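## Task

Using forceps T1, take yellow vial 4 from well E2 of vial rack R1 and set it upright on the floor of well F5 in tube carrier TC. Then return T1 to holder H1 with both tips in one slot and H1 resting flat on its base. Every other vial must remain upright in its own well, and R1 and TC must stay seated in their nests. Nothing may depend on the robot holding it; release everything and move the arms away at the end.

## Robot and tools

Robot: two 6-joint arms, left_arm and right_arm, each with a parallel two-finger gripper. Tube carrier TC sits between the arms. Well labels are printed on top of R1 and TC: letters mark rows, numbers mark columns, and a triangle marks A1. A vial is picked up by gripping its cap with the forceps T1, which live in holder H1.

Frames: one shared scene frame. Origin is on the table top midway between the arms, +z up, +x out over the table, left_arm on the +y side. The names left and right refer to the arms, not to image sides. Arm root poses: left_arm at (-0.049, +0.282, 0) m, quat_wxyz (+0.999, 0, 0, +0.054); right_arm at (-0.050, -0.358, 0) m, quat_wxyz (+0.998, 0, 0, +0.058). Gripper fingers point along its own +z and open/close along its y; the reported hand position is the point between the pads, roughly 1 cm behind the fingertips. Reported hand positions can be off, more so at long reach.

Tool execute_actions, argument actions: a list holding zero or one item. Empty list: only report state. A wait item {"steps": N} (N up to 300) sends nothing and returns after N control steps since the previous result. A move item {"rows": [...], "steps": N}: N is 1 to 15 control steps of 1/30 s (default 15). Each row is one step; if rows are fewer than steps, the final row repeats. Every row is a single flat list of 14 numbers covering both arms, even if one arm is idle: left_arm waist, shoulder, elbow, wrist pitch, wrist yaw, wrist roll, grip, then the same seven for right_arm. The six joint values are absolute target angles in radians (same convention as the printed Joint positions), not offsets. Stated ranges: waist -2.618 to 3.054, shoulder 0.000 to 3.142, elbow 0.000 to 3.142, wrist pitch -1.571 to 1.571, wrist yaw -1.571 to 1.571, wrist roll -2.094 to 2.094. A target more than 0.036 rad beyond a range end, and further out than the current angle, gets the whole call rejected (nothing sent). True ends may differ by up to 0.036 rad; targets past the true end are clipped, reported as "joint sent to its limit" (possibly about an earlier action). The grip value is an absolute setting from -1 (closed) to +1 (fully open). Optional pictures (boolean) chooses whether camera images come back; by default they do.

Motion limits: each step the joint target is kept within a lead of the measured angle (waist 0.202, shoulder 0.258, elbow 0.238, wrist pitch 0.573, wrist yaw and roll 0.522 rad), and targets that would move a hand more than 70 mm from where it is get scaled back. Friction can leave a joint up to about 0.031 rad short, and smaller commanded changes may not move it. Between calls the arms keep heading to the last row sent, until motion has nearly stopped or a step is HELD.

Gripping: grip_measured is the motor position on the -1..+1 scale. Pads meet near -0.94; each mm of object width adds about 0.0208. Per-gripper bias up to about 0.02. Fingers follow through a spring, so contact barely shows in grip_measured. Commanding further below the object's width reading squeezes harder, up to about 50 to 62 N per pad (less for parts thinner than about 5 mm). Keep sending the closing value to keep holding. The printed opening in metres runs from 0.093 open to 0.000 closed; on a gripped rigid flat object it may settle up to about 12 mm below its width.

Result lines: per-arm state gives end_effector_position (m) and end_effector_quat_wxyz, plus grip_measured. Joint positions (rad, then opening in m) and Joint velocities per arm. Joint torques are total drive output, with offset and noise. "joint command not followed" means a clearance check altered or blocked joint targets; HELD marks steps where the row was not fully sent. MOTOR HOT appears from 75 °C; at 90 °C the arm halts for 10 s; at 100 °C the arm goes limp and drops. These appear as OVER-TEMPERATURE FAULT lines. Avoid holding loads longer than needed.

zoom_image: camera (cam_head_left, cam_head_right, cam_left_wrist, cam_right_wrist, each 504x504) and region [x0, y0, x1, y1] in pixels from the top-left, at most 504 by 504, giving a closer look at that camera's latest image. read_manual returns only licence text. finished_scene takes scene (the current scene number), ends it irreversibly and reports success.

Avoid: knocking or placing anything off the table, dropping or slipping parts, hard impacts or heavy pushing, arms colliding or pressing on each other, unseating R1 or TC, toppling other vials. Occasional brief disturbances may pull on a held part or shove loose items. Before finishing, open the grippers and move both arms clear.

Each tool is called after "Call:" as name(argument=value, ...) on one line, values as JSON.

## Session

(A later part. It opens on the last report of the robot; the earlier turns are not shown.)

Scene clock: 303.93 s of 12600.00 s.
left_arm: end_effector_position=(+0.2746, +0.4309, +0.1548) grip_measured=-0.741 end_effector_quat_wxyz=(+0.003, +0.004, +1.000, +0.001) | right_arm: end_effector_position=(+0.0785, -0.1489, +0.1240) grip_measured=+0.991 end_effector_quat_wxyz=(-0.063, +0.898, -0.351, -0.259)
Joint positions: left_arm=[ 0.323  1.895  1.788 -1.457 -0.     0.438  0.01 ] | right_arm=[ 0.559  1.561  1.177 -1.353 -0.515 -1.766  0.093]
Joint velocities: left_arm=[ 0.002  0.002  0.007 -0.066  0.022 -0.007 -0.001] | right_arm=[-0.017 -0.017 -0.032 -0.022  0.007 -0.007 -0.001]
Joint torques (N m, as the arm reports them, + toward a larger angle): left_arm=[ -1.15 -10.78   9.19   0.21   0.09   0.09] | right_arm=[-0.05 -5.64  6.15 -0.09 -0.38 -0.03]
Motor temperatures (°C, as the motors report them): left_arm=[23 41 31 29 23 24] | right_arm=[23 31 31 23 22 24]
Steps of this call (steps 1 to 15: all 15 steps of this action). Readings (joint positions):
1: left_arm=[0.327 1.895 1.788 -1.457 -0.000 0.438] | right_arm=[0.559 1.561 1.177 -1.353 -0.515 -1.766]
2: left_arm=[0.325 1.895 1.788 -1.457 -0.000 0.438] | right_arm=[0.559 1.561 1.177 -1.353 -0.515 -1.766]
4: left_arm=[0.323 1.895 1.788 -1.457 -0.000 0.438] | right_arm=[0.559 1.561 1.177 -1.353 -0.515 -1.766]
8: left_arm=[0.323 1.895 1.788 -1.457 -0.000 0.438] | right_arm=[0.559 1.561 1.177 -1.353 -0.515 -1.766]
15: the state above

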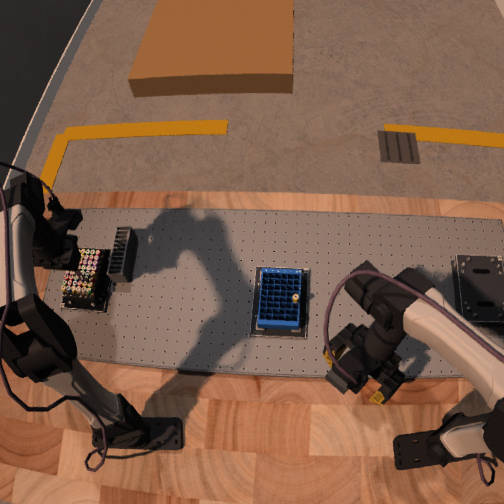

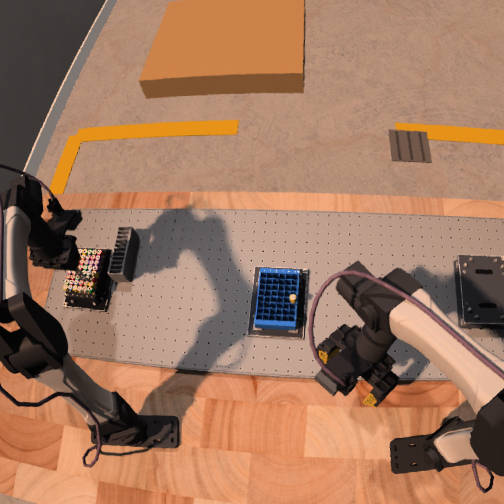

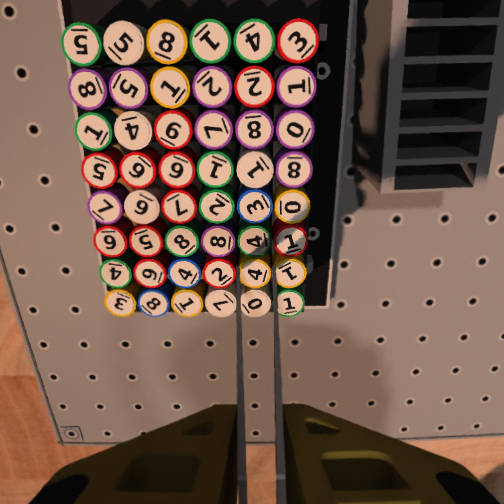

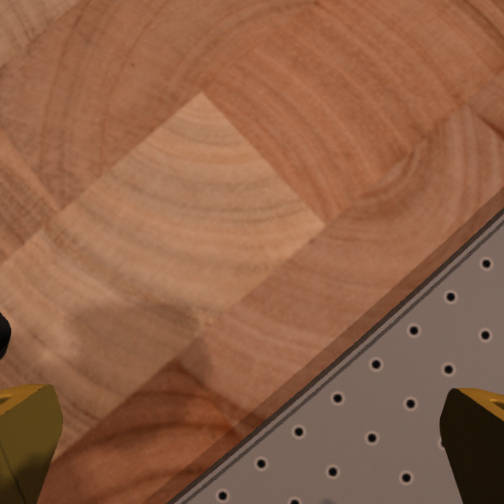

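Call:
execute_actions(actions=[{"rows": [[0.317,1.895,1.79,-1.43,0,0.445,-0.75,0.559,1.561,1.177,-1.353,-0.515,-1.766,1],[0.317,1.895,1.79,-1.43,0,0.445,-0.75,0.559,1.561,1.177,-1.353,-0.515,-1.766,1],[0.317,1.895,1.76,-1.425,0,0.445,-0.75,0.559,1.561,1.177,-1.353,-0.515,-1.766,1],[0.317,1.895,1.76,-1.42,0,0.445,-0.75,0.559,1.561,1.177,-1.353,-0.515,-1.766,1],[0.317,1.895,1.75,-1.415,0,0.445,-0.75,0.559,1.561,1.177,-1.353,-0.515,-1.766,1],[0.317,1.895,1.745,-1.41,0,0.445,-0.75,0.559,1.561,1.177,-1.353,-0.515,-1.766,1],[0.317,1.895,1.735,-1.408,0,0.445,-0.75,0.559,1.561,1.177,-1.353,-0.515,-1.766,1]], "steps": 15}], pictures=false)

Call:
execute_actions(actions=[{"steps": 15}])

Call:
zoom_image(camera="cam_left_wrist", region=[180, 200, 340, 360])

Scene clock: 309.83 s of 12600.00 s.
left_arm: end_effector_position=(+0.2742, +0.4307, +0.1449) grip_measured=-0.748 end_effector_quat_wxyz=(+0.000, +0.004, +1.000, +0.000) | right_arm: end_effector_position=(+0.0785, -0.1489, +0.1240) grip_measured=+0.991 end_effector_quat_wxyz=(-0.063, +0.898, -0.351, -0.259)
Joint positions: left_arm=[ 0.323  1.895  1.748 -1.424 -0.     0.438  0.009] | right_arm=[ 0.559  1.561  1.177 -1.353 -0.515 -1.766  0.093]
Joint velocities: left_arm=[-0.007 -0.002 -0.002 -0.022  0.022  0.007  0.001] | right_arm=[-0.017 -0.002  0.007 -0.022  0.037 -0.007 -0.002]
Joint torques (N m, as the arm reports them, + toward a larger angle): left_arm=[ -0.98 -10.63   6.36   0.42   0.09   0.04] | right_arm=[-0.1  -5.43  5.97 -0.13 -0.39 -0.06]
Motor temperatures (°C, as the motors report them): left_arm=[23 41 31 29 23 24] | right_arm=[23 31 31 23 22 24]
Steps of this call (steps 1 to 15: the robot went on to your last target; steps 16 to 90: nothing new was sent; then 2.40 s passed at rest; steps 91 to 105: all 15 steps of this action). Readings (joint positions):
91: left_arm=[0.323 1.895 1.788 -1.456 -0.000 0.438] | right_arm=[0.559 1.561 1.177 -1.353 -0.515 -1.766]
92: left_arm=[0.323 1.895 1.788 -1.454 -0.000 0.438] | right_arm=[0.559 1.561 1.177 -1.353 -0.515 -1.766]
94: left_arm=[0.323 1.895 1.783 -1.447 -0.000 0.438] | right_arm=[0.559 1.561 1.177 -1.353 -0.515 -1.766]
98: left_arm=[0.323 1.895 1.758 -1.432 -0.000 0.438] | right_arm=[0.559 1.561 1.177 -1.353 -0.515 -1.766]
105: the state above

Scene clock: 310.33 s of 12600.00 s.
left_arm: end_effector_position=(+0.2746, +0.4309, +0.1449) grip_measured=-0.748 end_effector_quat_wxyz=(+0.001, +0.004, +1.000, +0.000) | right_arm: end_effector_position=(+0.0785, -0.1489, +0.1240) grip_measured=+0.991 end_effector_quat_wxyz=(-0.063, +0.898, -0.351, -0.259)
Joint positions: left_arm=[ 0.323  1.895  1.748 -1.422 -0.     0.438  0.009] | right_arm=[ 0.559  1.561  1.177 -1.353 -0.515 -1.766  0.093]
Joint velocities: left_arm=[ 0.007 -0.022 -0.007 -0.022  0.022 -0.007  0.   ] | right_arm=[-0.007 -0.002 -0.027 -0.037 -0.007 -0.095 -0.   ]
Joint torques (N m, as the arm reports them, + toward a larger angle): left_arm=[ -0.83 -10.95   6.36   0.41   0.09   0.09] | right_arm=[-0.07 -5.72  5.97 -0.07 -0.42 -0.03]
Motor temperatures (°C, as the motors report them): left_arm=[23 41 31 29 23 24] | right_arm=[23 31 31 23 22 24]
Steps of this call (steps 1 to 15: the robot went on to your last target). Readings (joint positions):
1: left_arm=[0.323 1.895 1.748 -1.424 -0.000 0.438] | right_arm=[0.559 1.561 1.177 -1.353 -0.515 -1.766]
2: left_arm=[0.323 1.895 1.748 -1.423 -0.000 0.438] | right_arm=[0.559 1.561 1.177 -1.353 -0.515 -1.766]
4: left_arm=[0.323 1.895 1.748 -1.422 -0.000 0.438] | right_arm=[0.559 1.561 1.177 -1.353 -0.515 -1.766]
8: left_arm=[0.323 1.895 1.748 -1.422 -0.000 0.438] | right_arm=[0.559 1.561 1.177 -1.353 -0.515 -1.766]
15: the state above
All arms were judged still, so your last target was given up. Only a new action makes them travel on or press farther. Fingers that are still opening or closing keep moving.

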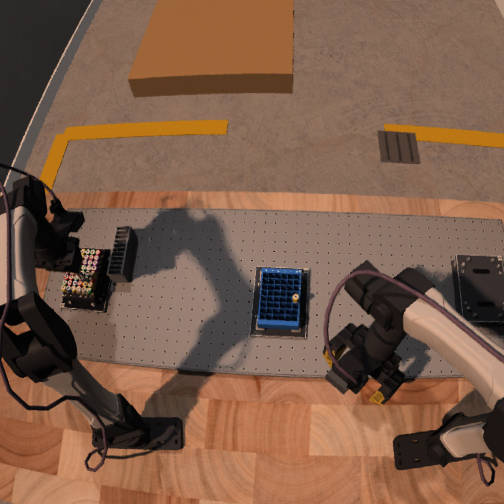

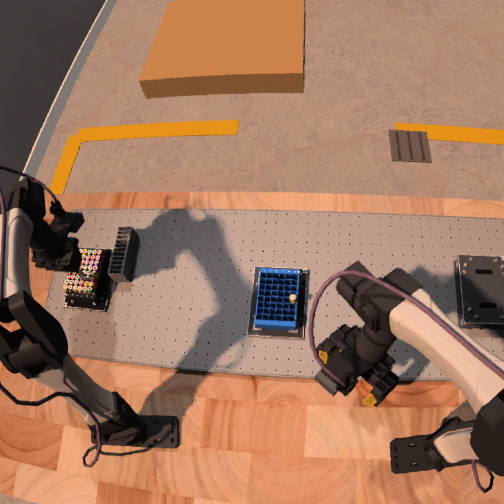

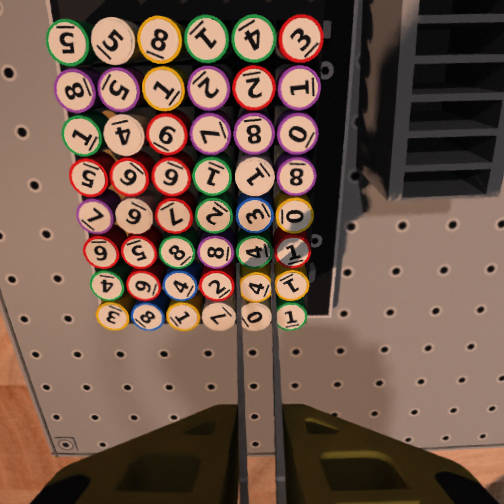

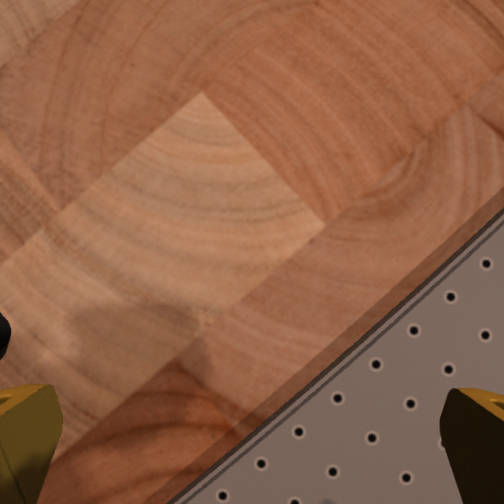

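Region (180, 200, 340, 360) of cam_left_wrist's 504x504 image, scaled by 3.150, with more detail than that image has.

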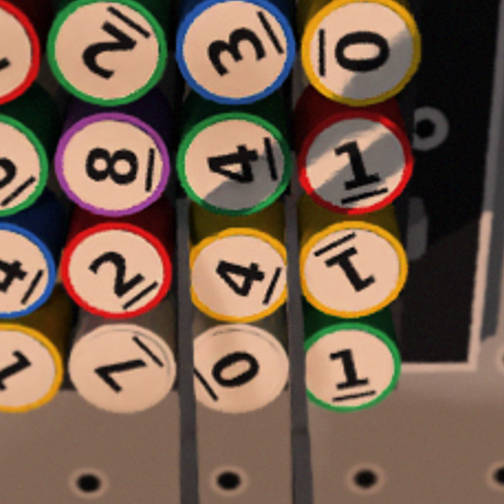

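Call:
execute_actions(actions=[{"rows": [[0.317,1.895,1.735,-1.408,0,0.445,-0.87,0.559,1.561,1.177,-1.353,-0.515,-1.766,1]], "steps": 15}], pictures=false)

Call:
execute_actions(actions=[{"rows": [[0.317,1.895,1.80,-1.47,0,0.445,-0.87,0.559,1.561,1.177,-1.353,-0.515,-1.766,1],[0.317,1.895,1.80,-1.47,0,0.445,-0.87,0.559,1.561,1.177,-1.353,-0.515,-1.766,1],[0.317,1.895,1.80,-1.47,0,0.445,-0.87,0.559,1.561,1.177,-1.353,-0.515,-1.766,1],[0.317,1.895,1.80,-1.47,0,0.445,-0.87,0.559,1.561,1.177,-1.353,-0.515,-1.766,1],[0.317,1.895,1.80,-1.47,0,0.445,-0.87,0.559,1.561,1.177,-1.353,-0.515,-1.766,1],[0.317,1.895,1.85,-1.52,0,0.445,-0.87,0.559,1.561,1.177,-1.353,-0.515,-1.766,1],[0.317,1.895,1.85,-1.52,0,0.445,-0.87,0.559,1.561,1.177,-1.353,-0.515,-1.766,1],[0.317,1.895,1.85,-1.52,0,0.445,-0.87,0.559,1.561,1.177,-1.353,-0.515,-1.766,1],[0.317,1.895,1.85,-1.52,0,0.445,-0.87,0.559,1.561,1.177,-1.353,-0.515,-1.766,1],[0.317,1.895,1.85,-1.52,0,0.445,-0.87,0.559,1.561,1.177,-1.353,-0.515,-1.766,1],[0.317,1.895,1.905,-1.56,0,0.445,-0.87,0.559,1.561,1.177,-1.353,-0.515,-1.766,1]], "steps": 15}], pictures=false)

Call:
execute_actions(actions=[{"rows": [[0.317,1.86,1.895,-1.55,0,0.445,-0.87,0.559,1.561,1.177,-1.353,-0.515,-1.766,1],[0.317,1.86,1.895,-1.55,0,0.445,-0.87,0.559,1.561,1.177,-1.353,-0.515,-1.766,1],[0.317,1.86,1.895,-1.55,0,0.445,-0.87,0.559,1.561,1.177,-1.353,-0.515,-1.766,1],[0.317,1.86,1.895,-1.55,0,0.445,-0.87,0.559,1.561,1.177,-1.353,-0.515,-1.766,1],[0.317,1.86,1.895,-1.55,0,0.445,-0.87,0.559,1.561,1.177,-1.353,-0.515,-1.766,1],[0.317,1.82,1.88,-1.54,0,0.445,-0.87,0.559,1.561,1.177,-1.353,-0.515,-1.766,1],[0.317,1.82,1.88,-1.54,0,0.445,-0.87,0.559,1.561,1.177,-1.353,-0.515,-1.766,1],[0.317,1.82,1.88,-1.54,0,0.445,-0.87,0.559,1.561,1.177,-1.353,-0.515,-1.766,1],[0.317,1.82,1.88,-1.54,0,0.445,-0.87,0.559,1.561,1.177,-1.353,-0.515,-1.766,1],[0.317,1.82,1.88,-1.54,0,0.445,-0.87,0.559,1.561,1.177,-1.353,-0.515,-1.766,1],[0.317,1.775,1.865,-1.525,0,0.445,-0.87,0.559,1.561,1.177,-1.353,-0.515,-1.766,1]], "steps": 15}], pictures=false)

Call:
execute_actions(actions=[{"steps": 20}])

Scene clock: 321.33 s of 12600.00 s.
left_arm: end_effector_position=(+0.2748, +0.4310, +0.1449) grip_measured=-0.866 end_effector_quat_wxyz=(+0.001, +0.004, +1.000, +0.001) | right_arm: end_effector_position=(+0.0785, -0.1489, +0.1240) grip_measured=+0.991 end_effector_quat_wxyz=(-0.063, +0.898, -0.351, -0.259)
Joint positions: left_arm=[ 0.323  1.895  1.748 -1.421 -0.     0.438  0.004] | right_arm=[ 0.559  1.561  1.177 -1.353 -0.515 -1.766  0.093]
Joint velocities: left_arm=[-0.012  0.007 -0.012 -0.007  0.022 -0.007 -0.001] | right_arm=[-0.007  0.012 -0.027  0.081  0.007  0.022  0.   ]
Joint torques (N m, as the arm reports them, + toward a larger angle): left_arm=[ -1.06 -10.93   6.2    0.44   0.04   0.06] | right_arm=[ 0.09 -5.59  6.15 -0.09 -0.42 -0.04]
Motor temperatures (°C, as the motors report them): left_arm=[23 42 31 29 23 24] | right_arm=[23 31 31 23 22 24]
Steps of this call (steps 1 to 90: nothing new was sent; then 7.50 s passed at rest; steps 91 to 105: all 15 steps of this action). Readings (joint positions):
91: left_arm=[0.323 1.895 1.748 -1.422 -0.000 0.438] | right_arm=[0.559 1.561 1.177 -1.353 -0.515 -1.766]
92: left_arm=[0.323 1.895 1.748 -1.421 -0.000 0.438] | right_arm=[0.559 1.561 1.177 -1.353 -0.515 -1.766]
94: left_arm=[0.323 1.895 1.748 -1.421 -0.000 0.438] | right_arm=[0.559 1.561 1.177 -1.353 -0.515 -1.766]
98: left_arm=[0.323 1.895 1.748 -1.421 -0.000 0.438] | right_arm=[0.559 1.561 1.177 -1.353 -0.515 -1.766]
105: the state above

Scene clock: 321.83 s of 12600.00 s.
left_arm: end_effector_position=(+0.2776, +0.4322, +0.1755) grip_measured=-0.866 end_effector_quat_wxyz=(+0.012, +0.004, +1.000, +0.006) | right_arm: end_effector_position=(+0.0785, -0.1489, +0.1240) grip_measured=+0.991 end_effector_quat_wxyz=(-0.063, +0.898, -0.351, -0.259)
Joint positions: left_arm=[ 0.323  1.905  1.884 -1.524 -0.     0.438  0.004] | right_arm=[ 0.559  1.561  1.177 -1.353 -0.515 -1.766  0.093]
Joint velocities: left_arm=[-0.002 -0.012  0.115 -0.139  0.037 -0.007 -0.001] | right_arm=[-0.012 -0.002  0.012  0.022 -0.007 -0.022 -0.   ]
Joint torques (N m, as the arm reports them, + toward a larger angle): left_arm=[ -1.09 -11.64   8.61   0.14   0.02   0.09] | right_arm=[-0.02 -5.4   6.   -0.1  -0.39  0.  ]
Motor temperatures (°C, as the motors report them): left_arm=[23 42 31 29 23 24] | right_arm=[23 31 31 23 22 24]
Steps of this call (steps 1 to 15: all 15 steps of this action). Readings (joint positions):
1: left_arm=[0.323 1.896 1.753 -1.426 -0.000 0.438] | right_arm=[0.559 1.561 1.177 -1.353 -0.515 -1.766]
2: left_arm=[0.323 1.898 1.760 -1.432 -0.000 0.438] | right_arm=[0.559 1.561 1.177 -1.353 -0.515 -1.766]
4: left_arm=[0.323 1.898 1.769 -1.438 -0.000 0.438] | right_arm=[0.559 1.561 1.177 -1.353 -0.515 -1.766]
8: left_arm=[0.323 1.904 1.809 -1.471 -0.000 0.438] | right_arm=[0.559 1.561 1.177 -1.353 -0.515 -1.766]
15: the state above

Scene clock: 322.33 s of 12600.00 s.
left_arm: end_effector_position=(+0.2669, +0.4274, +0.2118) grip_measured=-0.866 end_effector_quat_wxyz=(+0.057, +0.004, +0.998, +0.027) | right_arm: end_effector_position=(+0.0785, -0.1489, +0.1240) grip_measured=+0.991 end_effector_quat_wxyz=(-0.063, +0.898, -0.351, -0.259)
Joint positions: left_arm=[ 0.323  1.792  1.879 -1.532 -0.     0.438  0.004] | right_arm=[ 0.559  1.561  1.177 -1.353 -0.515 -1.766  0.093]
Joint velocities: left_arm=[-0.002 -0.193  0.007  0.022  0.037  0.007  0.   ] | right_arm=[-0.002  0.007 -0.012  0.037 -0.007 -0.066 -0.001]
Joint torques (N m, as the arm reports them, + toward a larger angle): left_arm=[ -0.96 -10.     6.16   0.6    0.07   0.07] | right_arm=[-0.16 -5.45  6.15 -0.03 -0.44  0.  ]
Motor temperatures (°C, as the motors report them): left_arm=[23 42 31 29 23 24] | right_arm=[23 31 31 23 22 24]
Steps of this call (steps 1 to 15: all 15 steps of this action). Readings (joint positions):
1: left_arm=[0.323 1.901 1.885 -1.525 -0.000 0.438] | right_arm=[0.559 1.561 1.177 -1.353 -0.515 -1.766]
2: left_arm=[0.323 1.897 1.885 -1.528 -0.000 0.438] | right_arm=[0.559 1.561 1.177 -1.353 -0.515 -1.766]
4: left_arm=[0.323 1.887 1.885 -1.531 -0.000 0.438] | right_arm=[0.559 1.561 1.177 -1.353 -0.515 -1.766]
8: left_arm=[0.323 1.857 1.885 -1.533 -0.000 0.438] | right_arm=[0.559 1.561 1.177 -1.353 -0.515 -1.766]
15: the state above

Scene clock: 323.00 s of 12600.00 s.
left_arm: end_effector_position=(+0.2662, +0.4270, +0.2144) grip_measured=-0.866 end_effector_quat_wxyz=(+0.061, +0.004, +0.998, +0.028) | right_arm: end_effector_position=(+0.0785, -0.1489, +0.1240) grip_measured=+0.991 end_effector_quat_wxyz=(-0.063, +0.898, -0.351, -0.259)
Joint positions: left_arm=[ 0.323  1.784  1.879 -1.532 -0.     0.438  0.004] | right_arm=[ 0.559  1.561  1.177 -1.353 -0.515 -1.766  0.093]
Joint velocities: left_arm=[-0.002 -0.012  0.012 -0.022 -0.037  0.051 -0.   ] | right_arm=[ 0.007  0.012  0.012 -0.007 -0.007  0.037 -0.002]
Joint torques (N m, as the arm reports them, + toward a larger angle): left_arm=[ -0.93 -10.25   6.3    0.64   0.07   0.07] | right_arm=[-0.2  -5.67  5.99 -0.05 -0.42 -0.01]
Motor temperatures (°C, as the motors report them): left_arm=[23 42 31 29 23 24] | right_arm=[23 31 31 23 22 24]
Steps of this call (steps 1 to 15: the robot went on to your last target; steps 16 to 20: nothing new was sent). Readings (joint positions):
1: left_arm=[0.323 1.787 1.879 -1.532 -0.000 0.438] | right_arm=[0.559 1.561 1.177 -1.353 -0.515 -1.766]
2: left_arm=[0.323 1.784 1.879 -1.532 -0.000 0.438] | right_arm=[0.559 1.561 1.177 -1.353 -0.515 -1.766]
4: left_arm=[0.323 1.784 1.879 -1.532 -0.000 0.438] | right_arm=[0.559 1.561 1.177 -1.353 -0.515 -1.766]
8: left_arm=[0.323 1.784 1.879 -1.532 -0.000 0.438] | right_arm=[0.559 1.561 1.177 -1.353 -0.515 -1.766]
20: the state above
All arms were judged still, so your last target was given up. Only a new action makes them travel on or press farther. Fingers that are still opening or closing keep moving.

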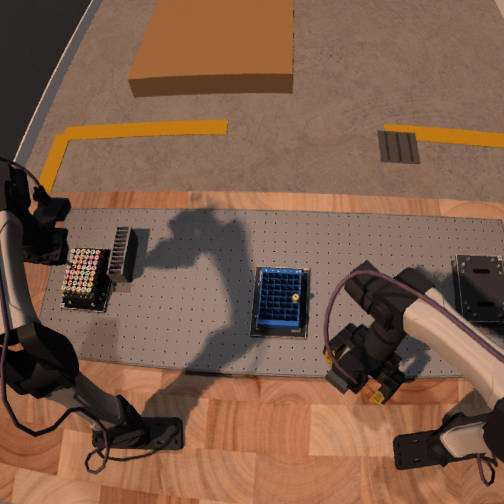

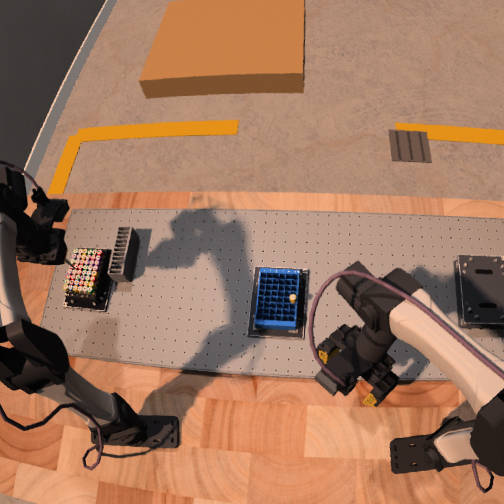

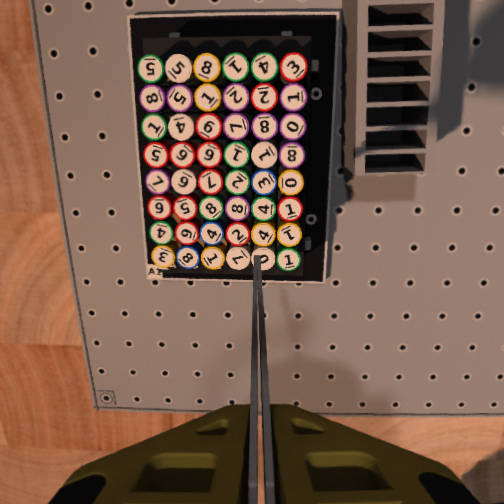

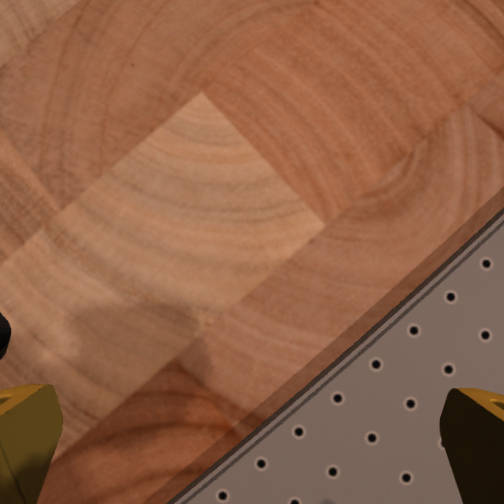

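Call:
execute_actions(actions=[{"rows": [[0.345,1.89,1.768,-1.452,0,0.445,-0.745,0.559,1.561,1.177,-1.353,-0.515,-1.766,1],[0.345,1.89,1.768,-1.452,0,0.445,-0.745,0.559,1.561,1.177,-1.353,-0.515,-1.766,1],[0.337,1.89,1.768,-1.452,0,0.445,-0.745,0.559,1.561,1.177,-1.353,-0.515,-1.766,1]], "steps": 15}], pictures=false)

Call:
execute_actions(actions=[{"steps": 25}])

Call:
zoom_image(camera="cam_left_wrist", region=[180, 200, 340, 360])

Scene clock: 327.80 s of 12600.00 s.
left_arm: end_effector_position=(+0.2680, +0.4309, +0.1472) grip_measured=-0.746 end_effector_quat_wxyz=(-0.014, -0.000, +1.000, -0.007) | right_arm: end_effector_position=(+0.0785, -0.1489, +0.1240) grip_measured=+0.991 end_effector_quat_wxyz=(-0.063, +0.898, -0.351, -0.259)
Joint positions: left_arm=[ 0.331  1.905  1.77  -1.468  0.     0.438  0.009] | right_arm=[ 0.559  1.561  1.177 -1.353 -0.515 -1.766  0.093]
Joint velocities: left_arm=[-0.002  0.007  0.002 -0.007  0.022  0.007 -0.001] | right_arm=[-0.012  0.007  0.012  0.022 -0.007  0.007  0.   ]
Joint torques (N m, as the arm reports them, + toward a larger angle): left_arm=[ -0.13 -11.97   7.13   0.38   0.03   0.11] | right_arm=[-0.13 -5.49  5.85 -0.06 -0.39 -0.03]
Motor temperatures (°C, as the motors report them): left_arm=[23 42 31 29 23 24] | right_arm=[23 31 31 23 22 24]
Steps of this call (steps 1 to 90: nothing new was sent; then 1.30 s passed at rest; steps 91 to 105: all 15 steps of this action). Readings (joint positions):
91: left_arm=[0.324 1.788 1.866 -1.521 0.000 0.438] | right_arm=[0.559 1.561 1.177 -1.353 -0.515 -1.766]
92: left_arm=[0.327 1.796 1.846 -1.509 0.000 0.438] | right_arm=[0.559 1.561 1.177 -1.353 -0.515 -1.766]
94: left_arm=[0.331 1.838 1.809 -1.495 0.000 0.438] | right_arm=[0.559 1.561 1.177 -1.353 -0.515 -1.766]
98: left_arm=[0.331 1.912 1.771 -1.474 0.000 0.438] | right_arm=[0.559 1.561 1.177 -1.353 -0.515 -1.766]
105: the state above

Scene clock: 328.63 s of 12600.00 s.
left_arm: end_effector_position=(+0.2684, +0.4311, +0.1472) grip_measured=-0.746 end_effector_quat_wxyz=(-0.013, -0.000, +1.000, -0.006) | right_arm: end_effector_position=(+0.0785, -0.1489, +0.1240) grip_measured=+0.991 end_effector_quat_wxyz=(-0.063, +0.898, -0.351, -0.259)
Joint positions: left_arm=[ 0.331  1.905  1.77  -1.466  0.     0.438  0.009] | right_arm=[ 0.559  1.561  1.177 -1.353 -0.515 -1.766  0.093]
Joint velocities: left_arm=[ 0.002  0.007  0.017  0.022 -0.007  0.007  0.001] | right_arm=[ 0.002  0.027 -0.012 -0.081  0.051  0.022  0.   ]
Joint torques (N m, as the arm reports them, + toward a larger angle): left_arm=[ -0.07 -11.92   7.07   0.38   0.01   0.09] | right_arm=[-0.15 -5.44  6.05 -0.09 -0.41  0.01]
Motor temperatures (°C, as the motors report them): left_arm=[23 42 31 29 23 24] | right_arm=[23 31 31 23 22 24]
Steps of this call (steps 1 to 15: the robot went on to your last target; steps 16 to 25: nothing new was sent). Readings (joint positions):
1: left_arm=[0.331 1.905 1.770 -1.467 0.000 0.438] | right_arm=[0.559 1.561 1.177 -1.353 -0.515 -1.766]
2: left_arm=[0.331 1.905 1.770 -1.467 0.000 0.438] | right_arm=[0.559 1.561 1.177 -1.353 -0.515 -1.766]
4: left_arm=[0.331 1.905 1.770 -1.466 0.000 0.438] | right_arm=[0.559 1.561 1.177 -1.353 -0.515 -1.766]
8: left_arm=[0.331 1.905 1.770 -1.466 0.000 0.438] | right_arm=[0.559 1.561 1.177 -1.353 -0.515 -1.766]
25: the state above
All arms were judged still, so your last target was given up. Only a new action makes them travel on or press farther. Fingers that are still opening or closing keep moving.

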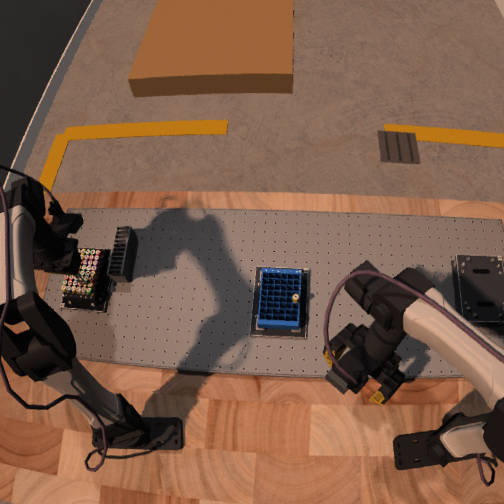

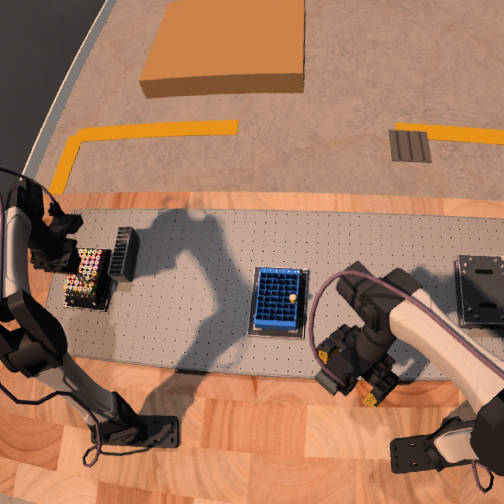

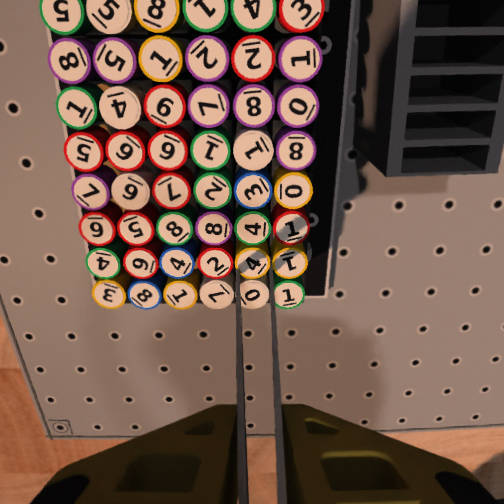

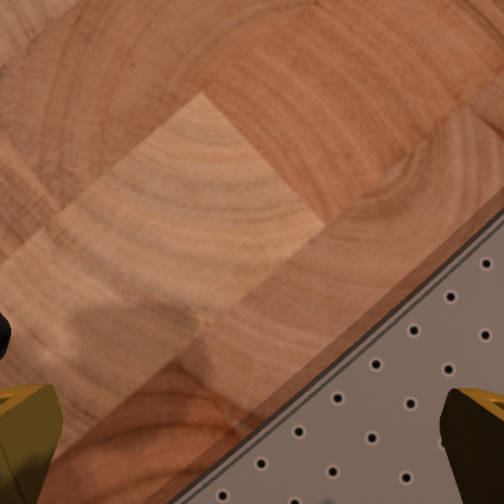

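Region (180, 200, 340, 360) of cam_left_wrist's 504x504 image, scaled by 3.150, with more detail than that image has.

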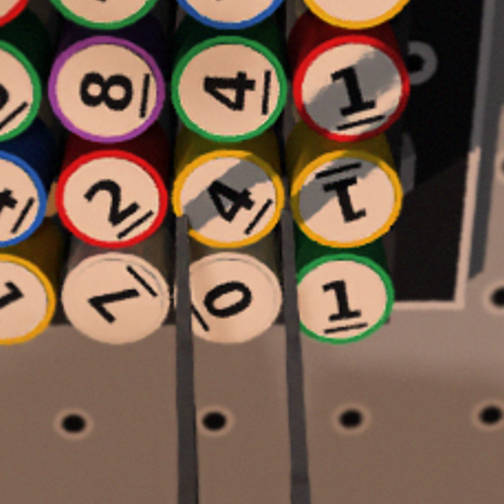

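Call:
execute_actions(actions=[{"rows": [[0.337,1.89,1.768,-1.436,0,0.445,-0.745,0.559,1.561,1.177,-1.353,-0.515,-1.766,1]], "steps": 15}], pictures=false)

Call:
execute_actions(actions=[{"steps": 15}])

Call:
zoom_image(camera="cam_left_wrist", region=[180, 200, 340, 360])

Scene clock: 331.47 s of 12600.00 s.
left_arm: end_effector_position=(+0.2719, +0.4327, +0.1471) grip_measured=-0.746 end_effector_quat_wxyz=(-0.006, -0.000, +1.000, -0.003) | right_arm: end_effector_position=(+0.0785, -0.1489, +0.1240) grip_measured=+0.991 end_effector_quat_wxyz=(-0.063, +0.898, -0.351, -0.259)
Joint positions: left_arm=[ 0.331  1.905  1.77  -1.45   0.     0.438  0.009] | right_arm=[ 0.559  1.561  1.177 -1.353 -0.515 -1.766  0.093]
Joint velocities: left_arm=[-0.007 -0.007  0.002 -0.037 -0.022  0.022 -0.001] | right_arm=[ 0.007  0.022 -0.007 -0.037 -0.037 -0.007  0.001]
Joint torques (N m, as the arm reports them, + toward a larger angle): left_arm=[  0.03 -12.11   7.1    0.4    0.09   0.07] | right_arm=[-0.2  -5.45  5.97 -0.05 -0.43 -0.03]
Motor temperatures (°C, as the motors report them): left_arm=[23 42 31 29 23 24] | right_arm=[23 31 31 23 22 24]
Steps of this call (steps 1 to 70: nothing new was sent; steps 71 to 85: all 15 steps of this action). Readings (joint positions):
71: left_arm=[0.331 1.905 1.770 -1.464 0.000 0.438] | right_arm=[0.559 1.561 1.177 -1.353 -0.515 -1.766]
72: left_arm=[0.331 1.905 1.770 -1.462 0.000 0.438] | right_arm=[0.559 1.561 1.177 -1.353 -0.515 -1.766]
74: left_arm=[0.331 1.905 1.770 -1.457 0.000 0.438] | right_arm=[0.559 1.561 1.177 -1.353 -0.515 -1.766]
78: left_arm=[0.331 1.905 1.770 -1.452 0.000 0.438] | right_arm=[0.559 1.561 1.177 -1.353 -0.515 -1.766]
85: the state above

Scene clock: 331.97 s of 12600.00 s.
left_arm: end_effector_position=(+0.2720, +0.4327, +0.1471) grip_measured=-0.746 end_effector_quat_wxyz=(-0.006, -0.000, +1.000, -0.003) | right_arm: end_effector_position=(+0.0785, -0.1489, +0.1240) grip_measured=+0.991 end_effector_quat_wxyz=(-0.063, +0.898, -0.351, -0.259)
Joint positions: left_arm=[ 0.331  1.905  1.77  -1.45   0.     0.438  0.009] | right_arm=[ 0.559  1.561  1.177 -1.353 -0.515 -1.766  0.093]
Joint velocities: left_arm=[-0.007  0.007  0.007 -0.051  0.022 -0.081 -0.001] | right_arm=[ 0.012  0.002  0.032 -0.037 -0.037  0.051 -0.   ]
Joint torques (N m, as the arm reports them, + toward a larger angle): left_arm=[ -0.04 -12.13   7.34   0.43   0.09   0.09] | right_arm=[-0.06 -5.46  6.04 -0.05 -0.38  0.01]
Motor temperatures (°C, as the motors report them): left_arm=[23 42 31 29 23 24] | right_arm=[23 31 31 23 22 24]
Steps of this call (steps 1 to 15: the robot went on to your last target). Readings (joint positions):
1: left_arm=[0.331 1.905 1.770 -1.450 0.000 0.438] | right_arm=[0.559 1.561 1.177 -1.353 -0.515 -1.766]
2: left_arm=[0.331 1.905 1.770 -1.450 0.000 0.438] | right_arm=[0.559 1.561 1.177 -1.353 -0.515 -1.766]
4: left_arm=[0.331 1.905 1.770 -1.450 0.000 0.438] | right_arm=[0.559 1.561 1.177 -1.353 -0.515 -1.766]
8: left_arm=[0.331 1.905 1.770 -1.450 0.000 0.438] | right_arm=[0.559 1.561 1.177 -1.353 -0.515 -1.766]
15: the state above
All arms were judged still, so your last target was given up. Only a new action makes them travel on or press farther. Fingers that are still opening or closing keep moving.

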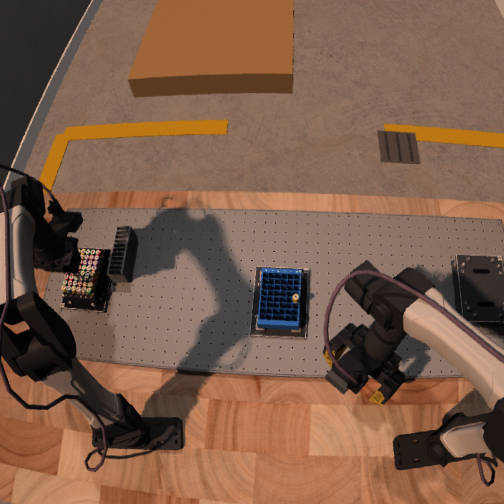

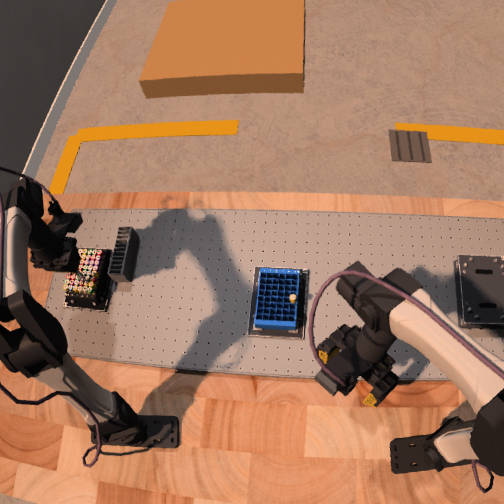

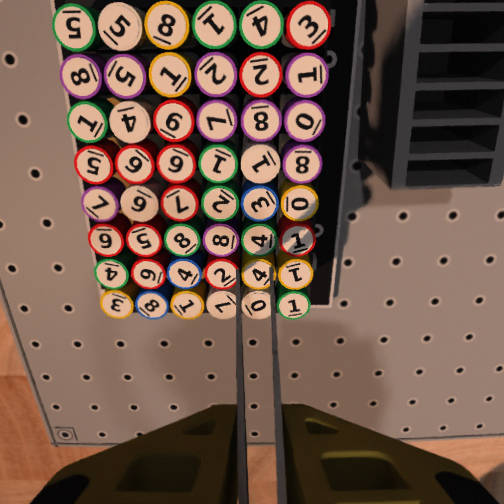

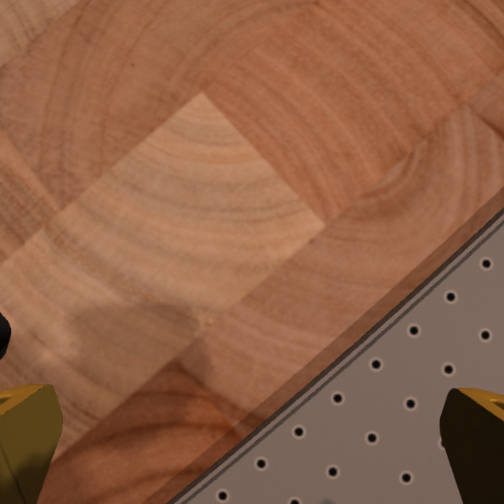

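Region (180, 200, 340, 360) of cam_left_wrist's 504x504 image, scaled by 3.150, with more detail than that image has.

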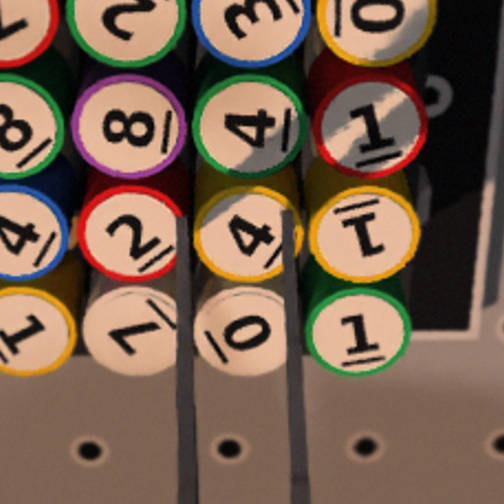

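Call:
execute_actions(actions=[])

Scene clock: 341.40 s of 12600.00 s.
left_arm: end_effector_position=(+0.2720, +0.4327, +0.1471) grip_measured=-0.746 end_effector_quat_wxyz=(-0.006, -0.000, +1.000, -0.003) | right_arm: end_effector_position=(+0.0785, -0.1489, +0.1240) grip_measured=+0.991 end_effector_quat_wxyz=(-0.063, +0.898, -0.351, -0.259)
Joint positions: left_arm=[ 0.331  1.905  1.77  -1.45   0.     0.438  0.009] | right_arm=[ 0.559  1.561  1.177 -1.353 -0.515 -1.766  0.093]
Joint velocities: left_arm=[-0.002 -0.012  0.007 -0.066 -0.051  0.007 -0.   ] | right_arm=[-0.012  0.017 -0.007 -0.066 -0.022 -0.007 -0.001]
Joint torques (N m, as the arm reports them, + toward a larger angle): left_arm=[  0.05 -12.     7.06   0.43   0.07   0.07] | right_arm=[ 0.01 -5.79  6.09 -0.12 -0.38 -0.05]
Motor temperatures (°C, as the motors report them): left_arm=[23 43 32 29 23 24] | right_arm=[23 31 31 23 22 24]
Steps of this call (steps 1 to 90: nothing new was sent; then 6.43 s passed at rest). Readings (joint positions):
1: left_arm=[0.331 1.905 1.770 -1.450 0.000 0.438] | right_arm=[0.559 1.561 1.177 -1.353 -0.515 -1.766]
2: left_arm=[0.331 1.905 1.770 -1.450 0.000 0.438] | right_arm=[0.559 1.561 1.177 -1.353 -0.515 -1.766]
4: left_arm=[0.331 1.905 1.770 -1.450 0.000 0.438] | right_arm=[0.559 1.561 1.177 -1.353 -0.515 -1.766]
8: left_arm=[0.331 1.905 1.770 -1.450 0.000 0.438] | right_arm=[0.559 1.561 1.177 -1.353 -0.515 -1.766]
90: the state above

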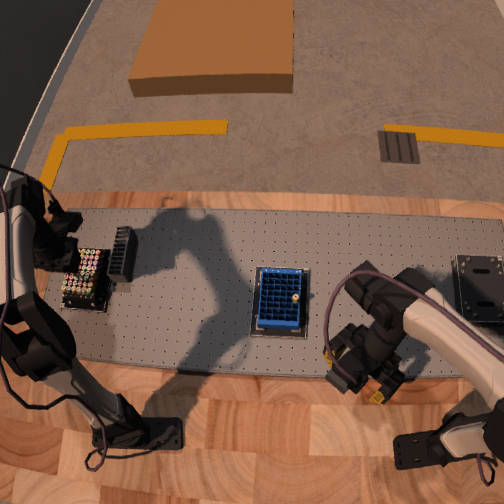

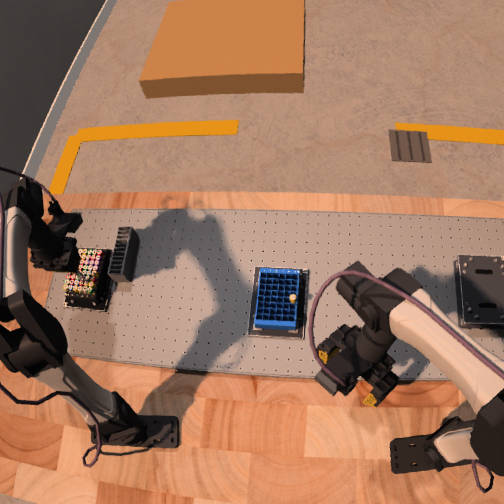

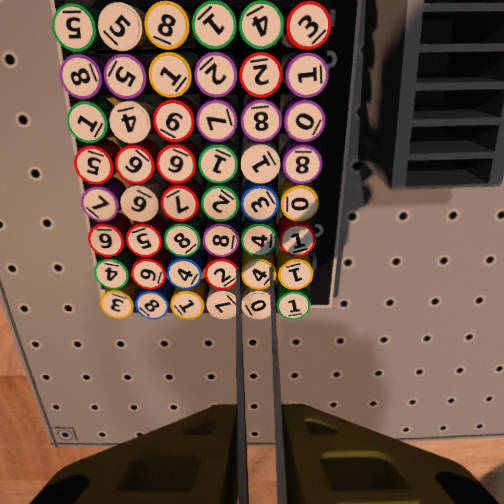

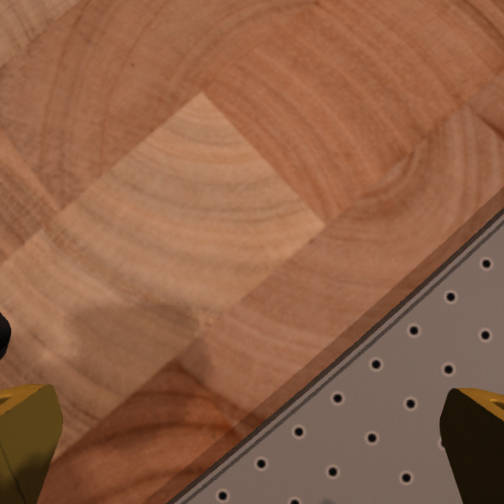

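Call:
zoom_image(camera="cam_left_wrist", region=[190, 220, 330, 340])

Region (190, 220, 330, 340) of cam_left_wrist's 504x504 image, scaled by 3.600, with more detail than that image has; it fills the top 432 rows of this view, and the rest is white.

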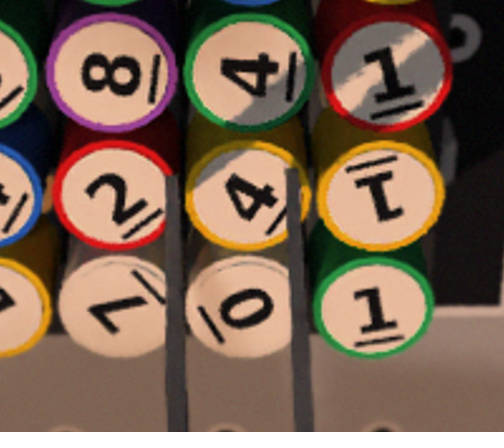

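Call:
execute_actions(actions=[{"rows":[[0.331,1.905,1.80,-1.48,0,0.438,-0.74,0.559,1.561,1.177,-1.353,-0.515,-1.766,1],[0.331,1.905,1.80,-1.48,0,0.438,-0.74,0.559,1.561,1.177,-1.353,-0.515,-1.766,1],[0.331,1.905,1.80,-1.48,0,0.438,-0.74,0.559,1.561,1.177,-1.353,-0.515,-1.766,1],[0.331,1.905,1.80,-1.48,0,0.438,-0.74,0.559,1.561,1.177,-1.353,-0.515,-1.766,1],[0.331,1.905,1.80,-1.48,0,0.438,-0.74,0.559,1.561,1.177,-1.353,-0.515,-1.766,1],[0.331,1.905,1.80,-1.48,0,0.438,-0.74,0.559,1.561,1.177,-1.353,-0.515,-1.766,1],[0.331,1.905,1.80,-1.48,0,0.438,-0.74,0.559,1.561,1.177,-1.353,-0.515,-1.766,1],[0.331,1.905,1.80,-1.48,0,0.438,-0.74,0.559,1.561,1.177,-1.353,-0.515,-1.766,1],[0.312,1.905,1.80,-1.48,0,0.438,-0.74,0.559,1.561,1.177,-1.353,-0.515,-1.766,1],[0.312,1.905,1.80,-1.48,0,0.438,-0.74,0.559,1.561,1.177,-1.353,-0.515,-1.766,1],[0.320,1.905,1.80,-1.48,0,0.438,-0.74,0.559,1.561,1.177,-1.353,-0.515,-1.766,1]],"steps":15}])

Call:
zoom_image(camera="cam_left_wrist", region=[190, 220, 330, 340])

Scene clock: 349.67 s of 12600.00 s.
left_arm: end_effector_position=(+0.2691, +0.4296, +0.1472) grip_measured=-0.741 end_effector_quat_wxyz=(-0.013, +0.002, +1.000, -0.006) | right_arm: end_effector_position=(+0.0785, -0.1489, +0.1240) grip_measured=+0.991 end_effector_quat_wxyz=(-0.063, +0.898, -0.351, -0.259)
Joint positions: left_arm=[ 0.326  1.905  1.77  -1.466  0.     0.438  0.01 ] | right_arm=[ 0.559  1.561  1.177 -1.353 -0.515 -1.766  0.093]
Joint velocities: left_arm=[-0.002  0.007 -0.007 -0.022 -0.022 -0.051  0.001] | right_arm=[ 0.012 -0.002  0.012  0.007 -0.022  0.022  0.   ]
Joint torques (N m, as the arm reports them, + toward a larger angle): left_arm=[ -0.99 -10.72   9.85   0.11   0.04   0.03] | right_arm=[-0.24 -5.51  6.07 -0.11 -0.41 -0.04]
Motor temperatures (°C, as the motors report them): left_arm=[23 43 32 29 23 24] | right_arm=[23 31 31 23 22 24]
Steps of this call (steps 1 to 90: nothing new was sent; then 4.77 s passed at rest; steps 91 to 105: all 15 steps of this action). Readings (joint positions):
91: left_arm=[0.331 1.905 1.770 -1.451 0.000 0.438] | right_arm=[0.559 1.561 1.177 -1.353 -0.515 -1.766]
92: left_arm=[0.331 1.905 1.770 -1.454 0.000 0.438] | right_arm=[0.559 1.561 1.177 -1.353 -0.515 -1.766]
94: left_arm=[0.331 1.905 1.770 -1.459 0.000 0.438] | right_arm=[0.559 1.561 1.177 -1.353 -0.515 -1.766]
98: left_arm=[0.331 1.905 1.770 -1.464 0.000 0.438] | right_arm=[0.559 1.561 1.177 -1.353 -0.515 -1.766]
105: the state above

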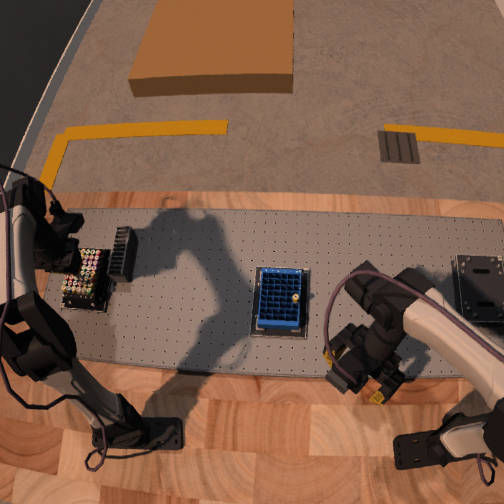

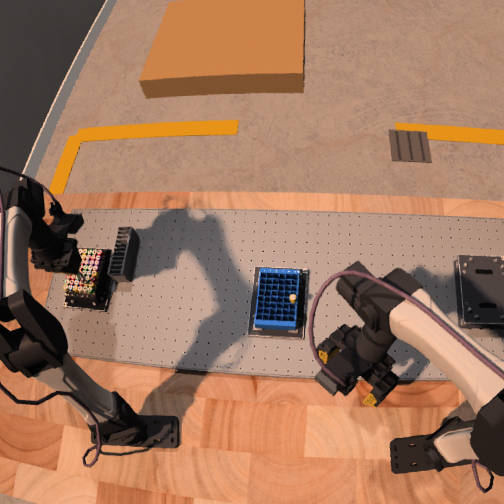

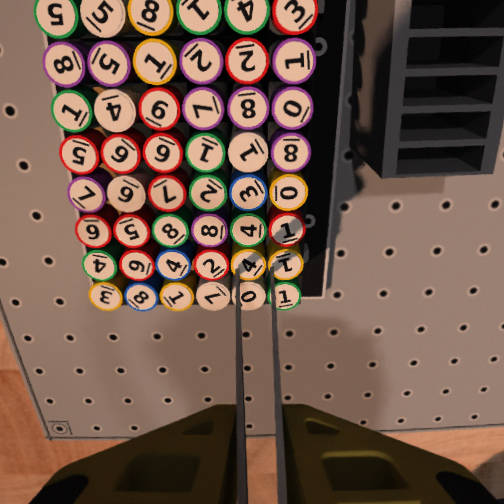

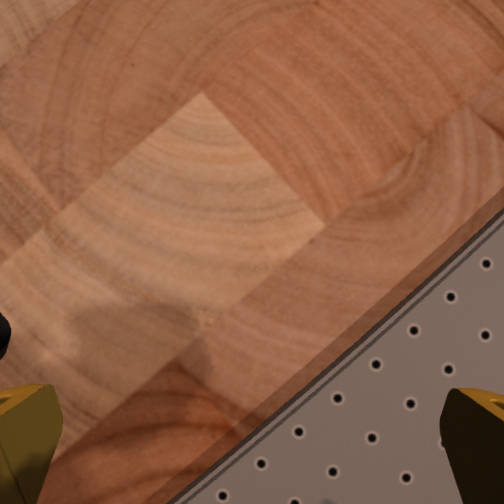

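Region (190, 220, 330, 340) of cam_left_wrist's 504x504 image, scaled by 3.600, with more detail than that image has; it fills the top 432 rows of this view, and the rest is white.

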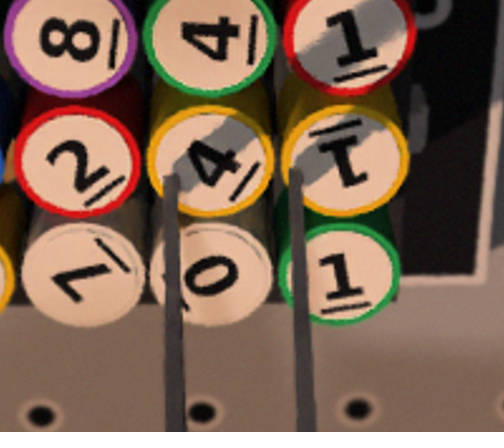

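Call:
execute_actions(actions=[{"rows":[[0.326,1.905,1.77,-1.436,0,0.438,-0.74,0.559,1.561,1.177,-1.353,-0.515,-1.766,1]],"steps":15}])

Call:
zoom_image(camera="cam_left_wrist", region=[190, 220, 330, 340])

Scene clock: 354.20 s of 12600.00 s.
left_arm: end_effector_position=(+0.2725, +0.4312, +0.1471) grip_measured=-0.741 end_effector_quat_wxyz=(-0.006, +0.002, +1.000, -0.003) | right_arm: end_effector_position=(+0.0785, -0.1489, +0.1240) grip_measured=+0.991 end_effector_quat_wxyz=(-0.063, +0.898, -0.351, -0.259)
Joint positions: left_arm=[ 0.326  1.905  1.77  -1.451  0.     0.438  0.01 ] | right_arm=[ 0.559  1.561  1.177 -1.353 -0.515 -1.766  0.093]
Joint velocities: left_arm=[-0.012  0.012 -0.007  0.007 -0.051  0.066  0.   ] | right_arm=[ 0.002 -0.007  0.007  0.007 -0.037  0.007 -0.001]
Joint torques (N m, as the arm reports them, + toward a larger angle): left_arm=[ -0.53 -10.79   7.37   0.4    0.02  -0.03] | right_arm=[ 0.1  -5.74  6.25 -0.07 -0.39 -0.01]
Motor temperatures (°C, as the motors report them): left_arm=[23 43 32 28 23 24] | right_arm=[23 31 31 23 22 24]
Steps of this call (steps 1 to 15: the robot went on to your last target; steps 16 to 90: nothing new was sent; then 1.03 s passed at rest; steps 91 to 105: all 15 steps of this action). Readings (joint positions):
91: left_arm=[0.326 1.905 1.770 -1.465 0.000 0.438] | right_arm=[0.559 1.561 1.177 -1.353 -0.515 -1.766]
92: left_arm=[0.326 1.905 1.770 -1.462 0.000 0.438] | right_arm=[0.559 1.561 1.177 -1.353 -0.515 -1.766]
94: left_arm=[0.326 1.905 1.770 -1.458 0.000 0.438] | right_arm=[0.559 1.561 1.177 -1.353 -0.515 -1.766]
98: left_arm=[0.326 1.905 1.770 -1.453 0.000 0.438] | right_arm=[0.559 1.561 1.177 -1.353 -0.515 -1.766]
105: the state above

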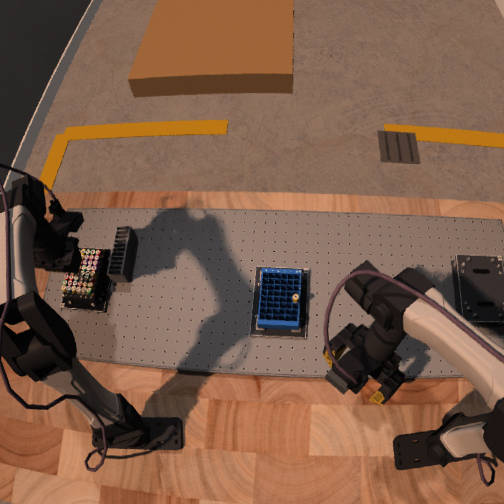

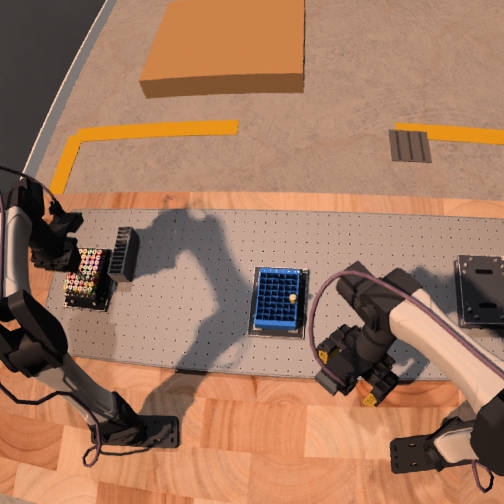

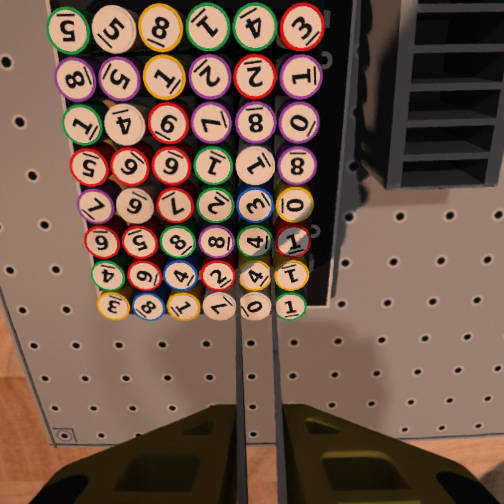

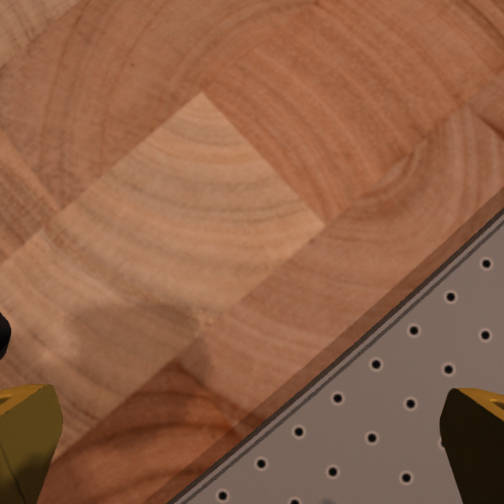

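Region (190, 220, 330, 340) of cam_left_wrist's 504x504 image, scaled by 3.600, with more detail than that image has; it fills the top 432 rows of this view, and the rest is white.

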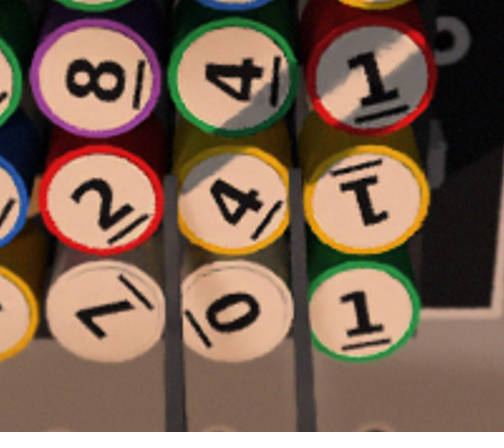

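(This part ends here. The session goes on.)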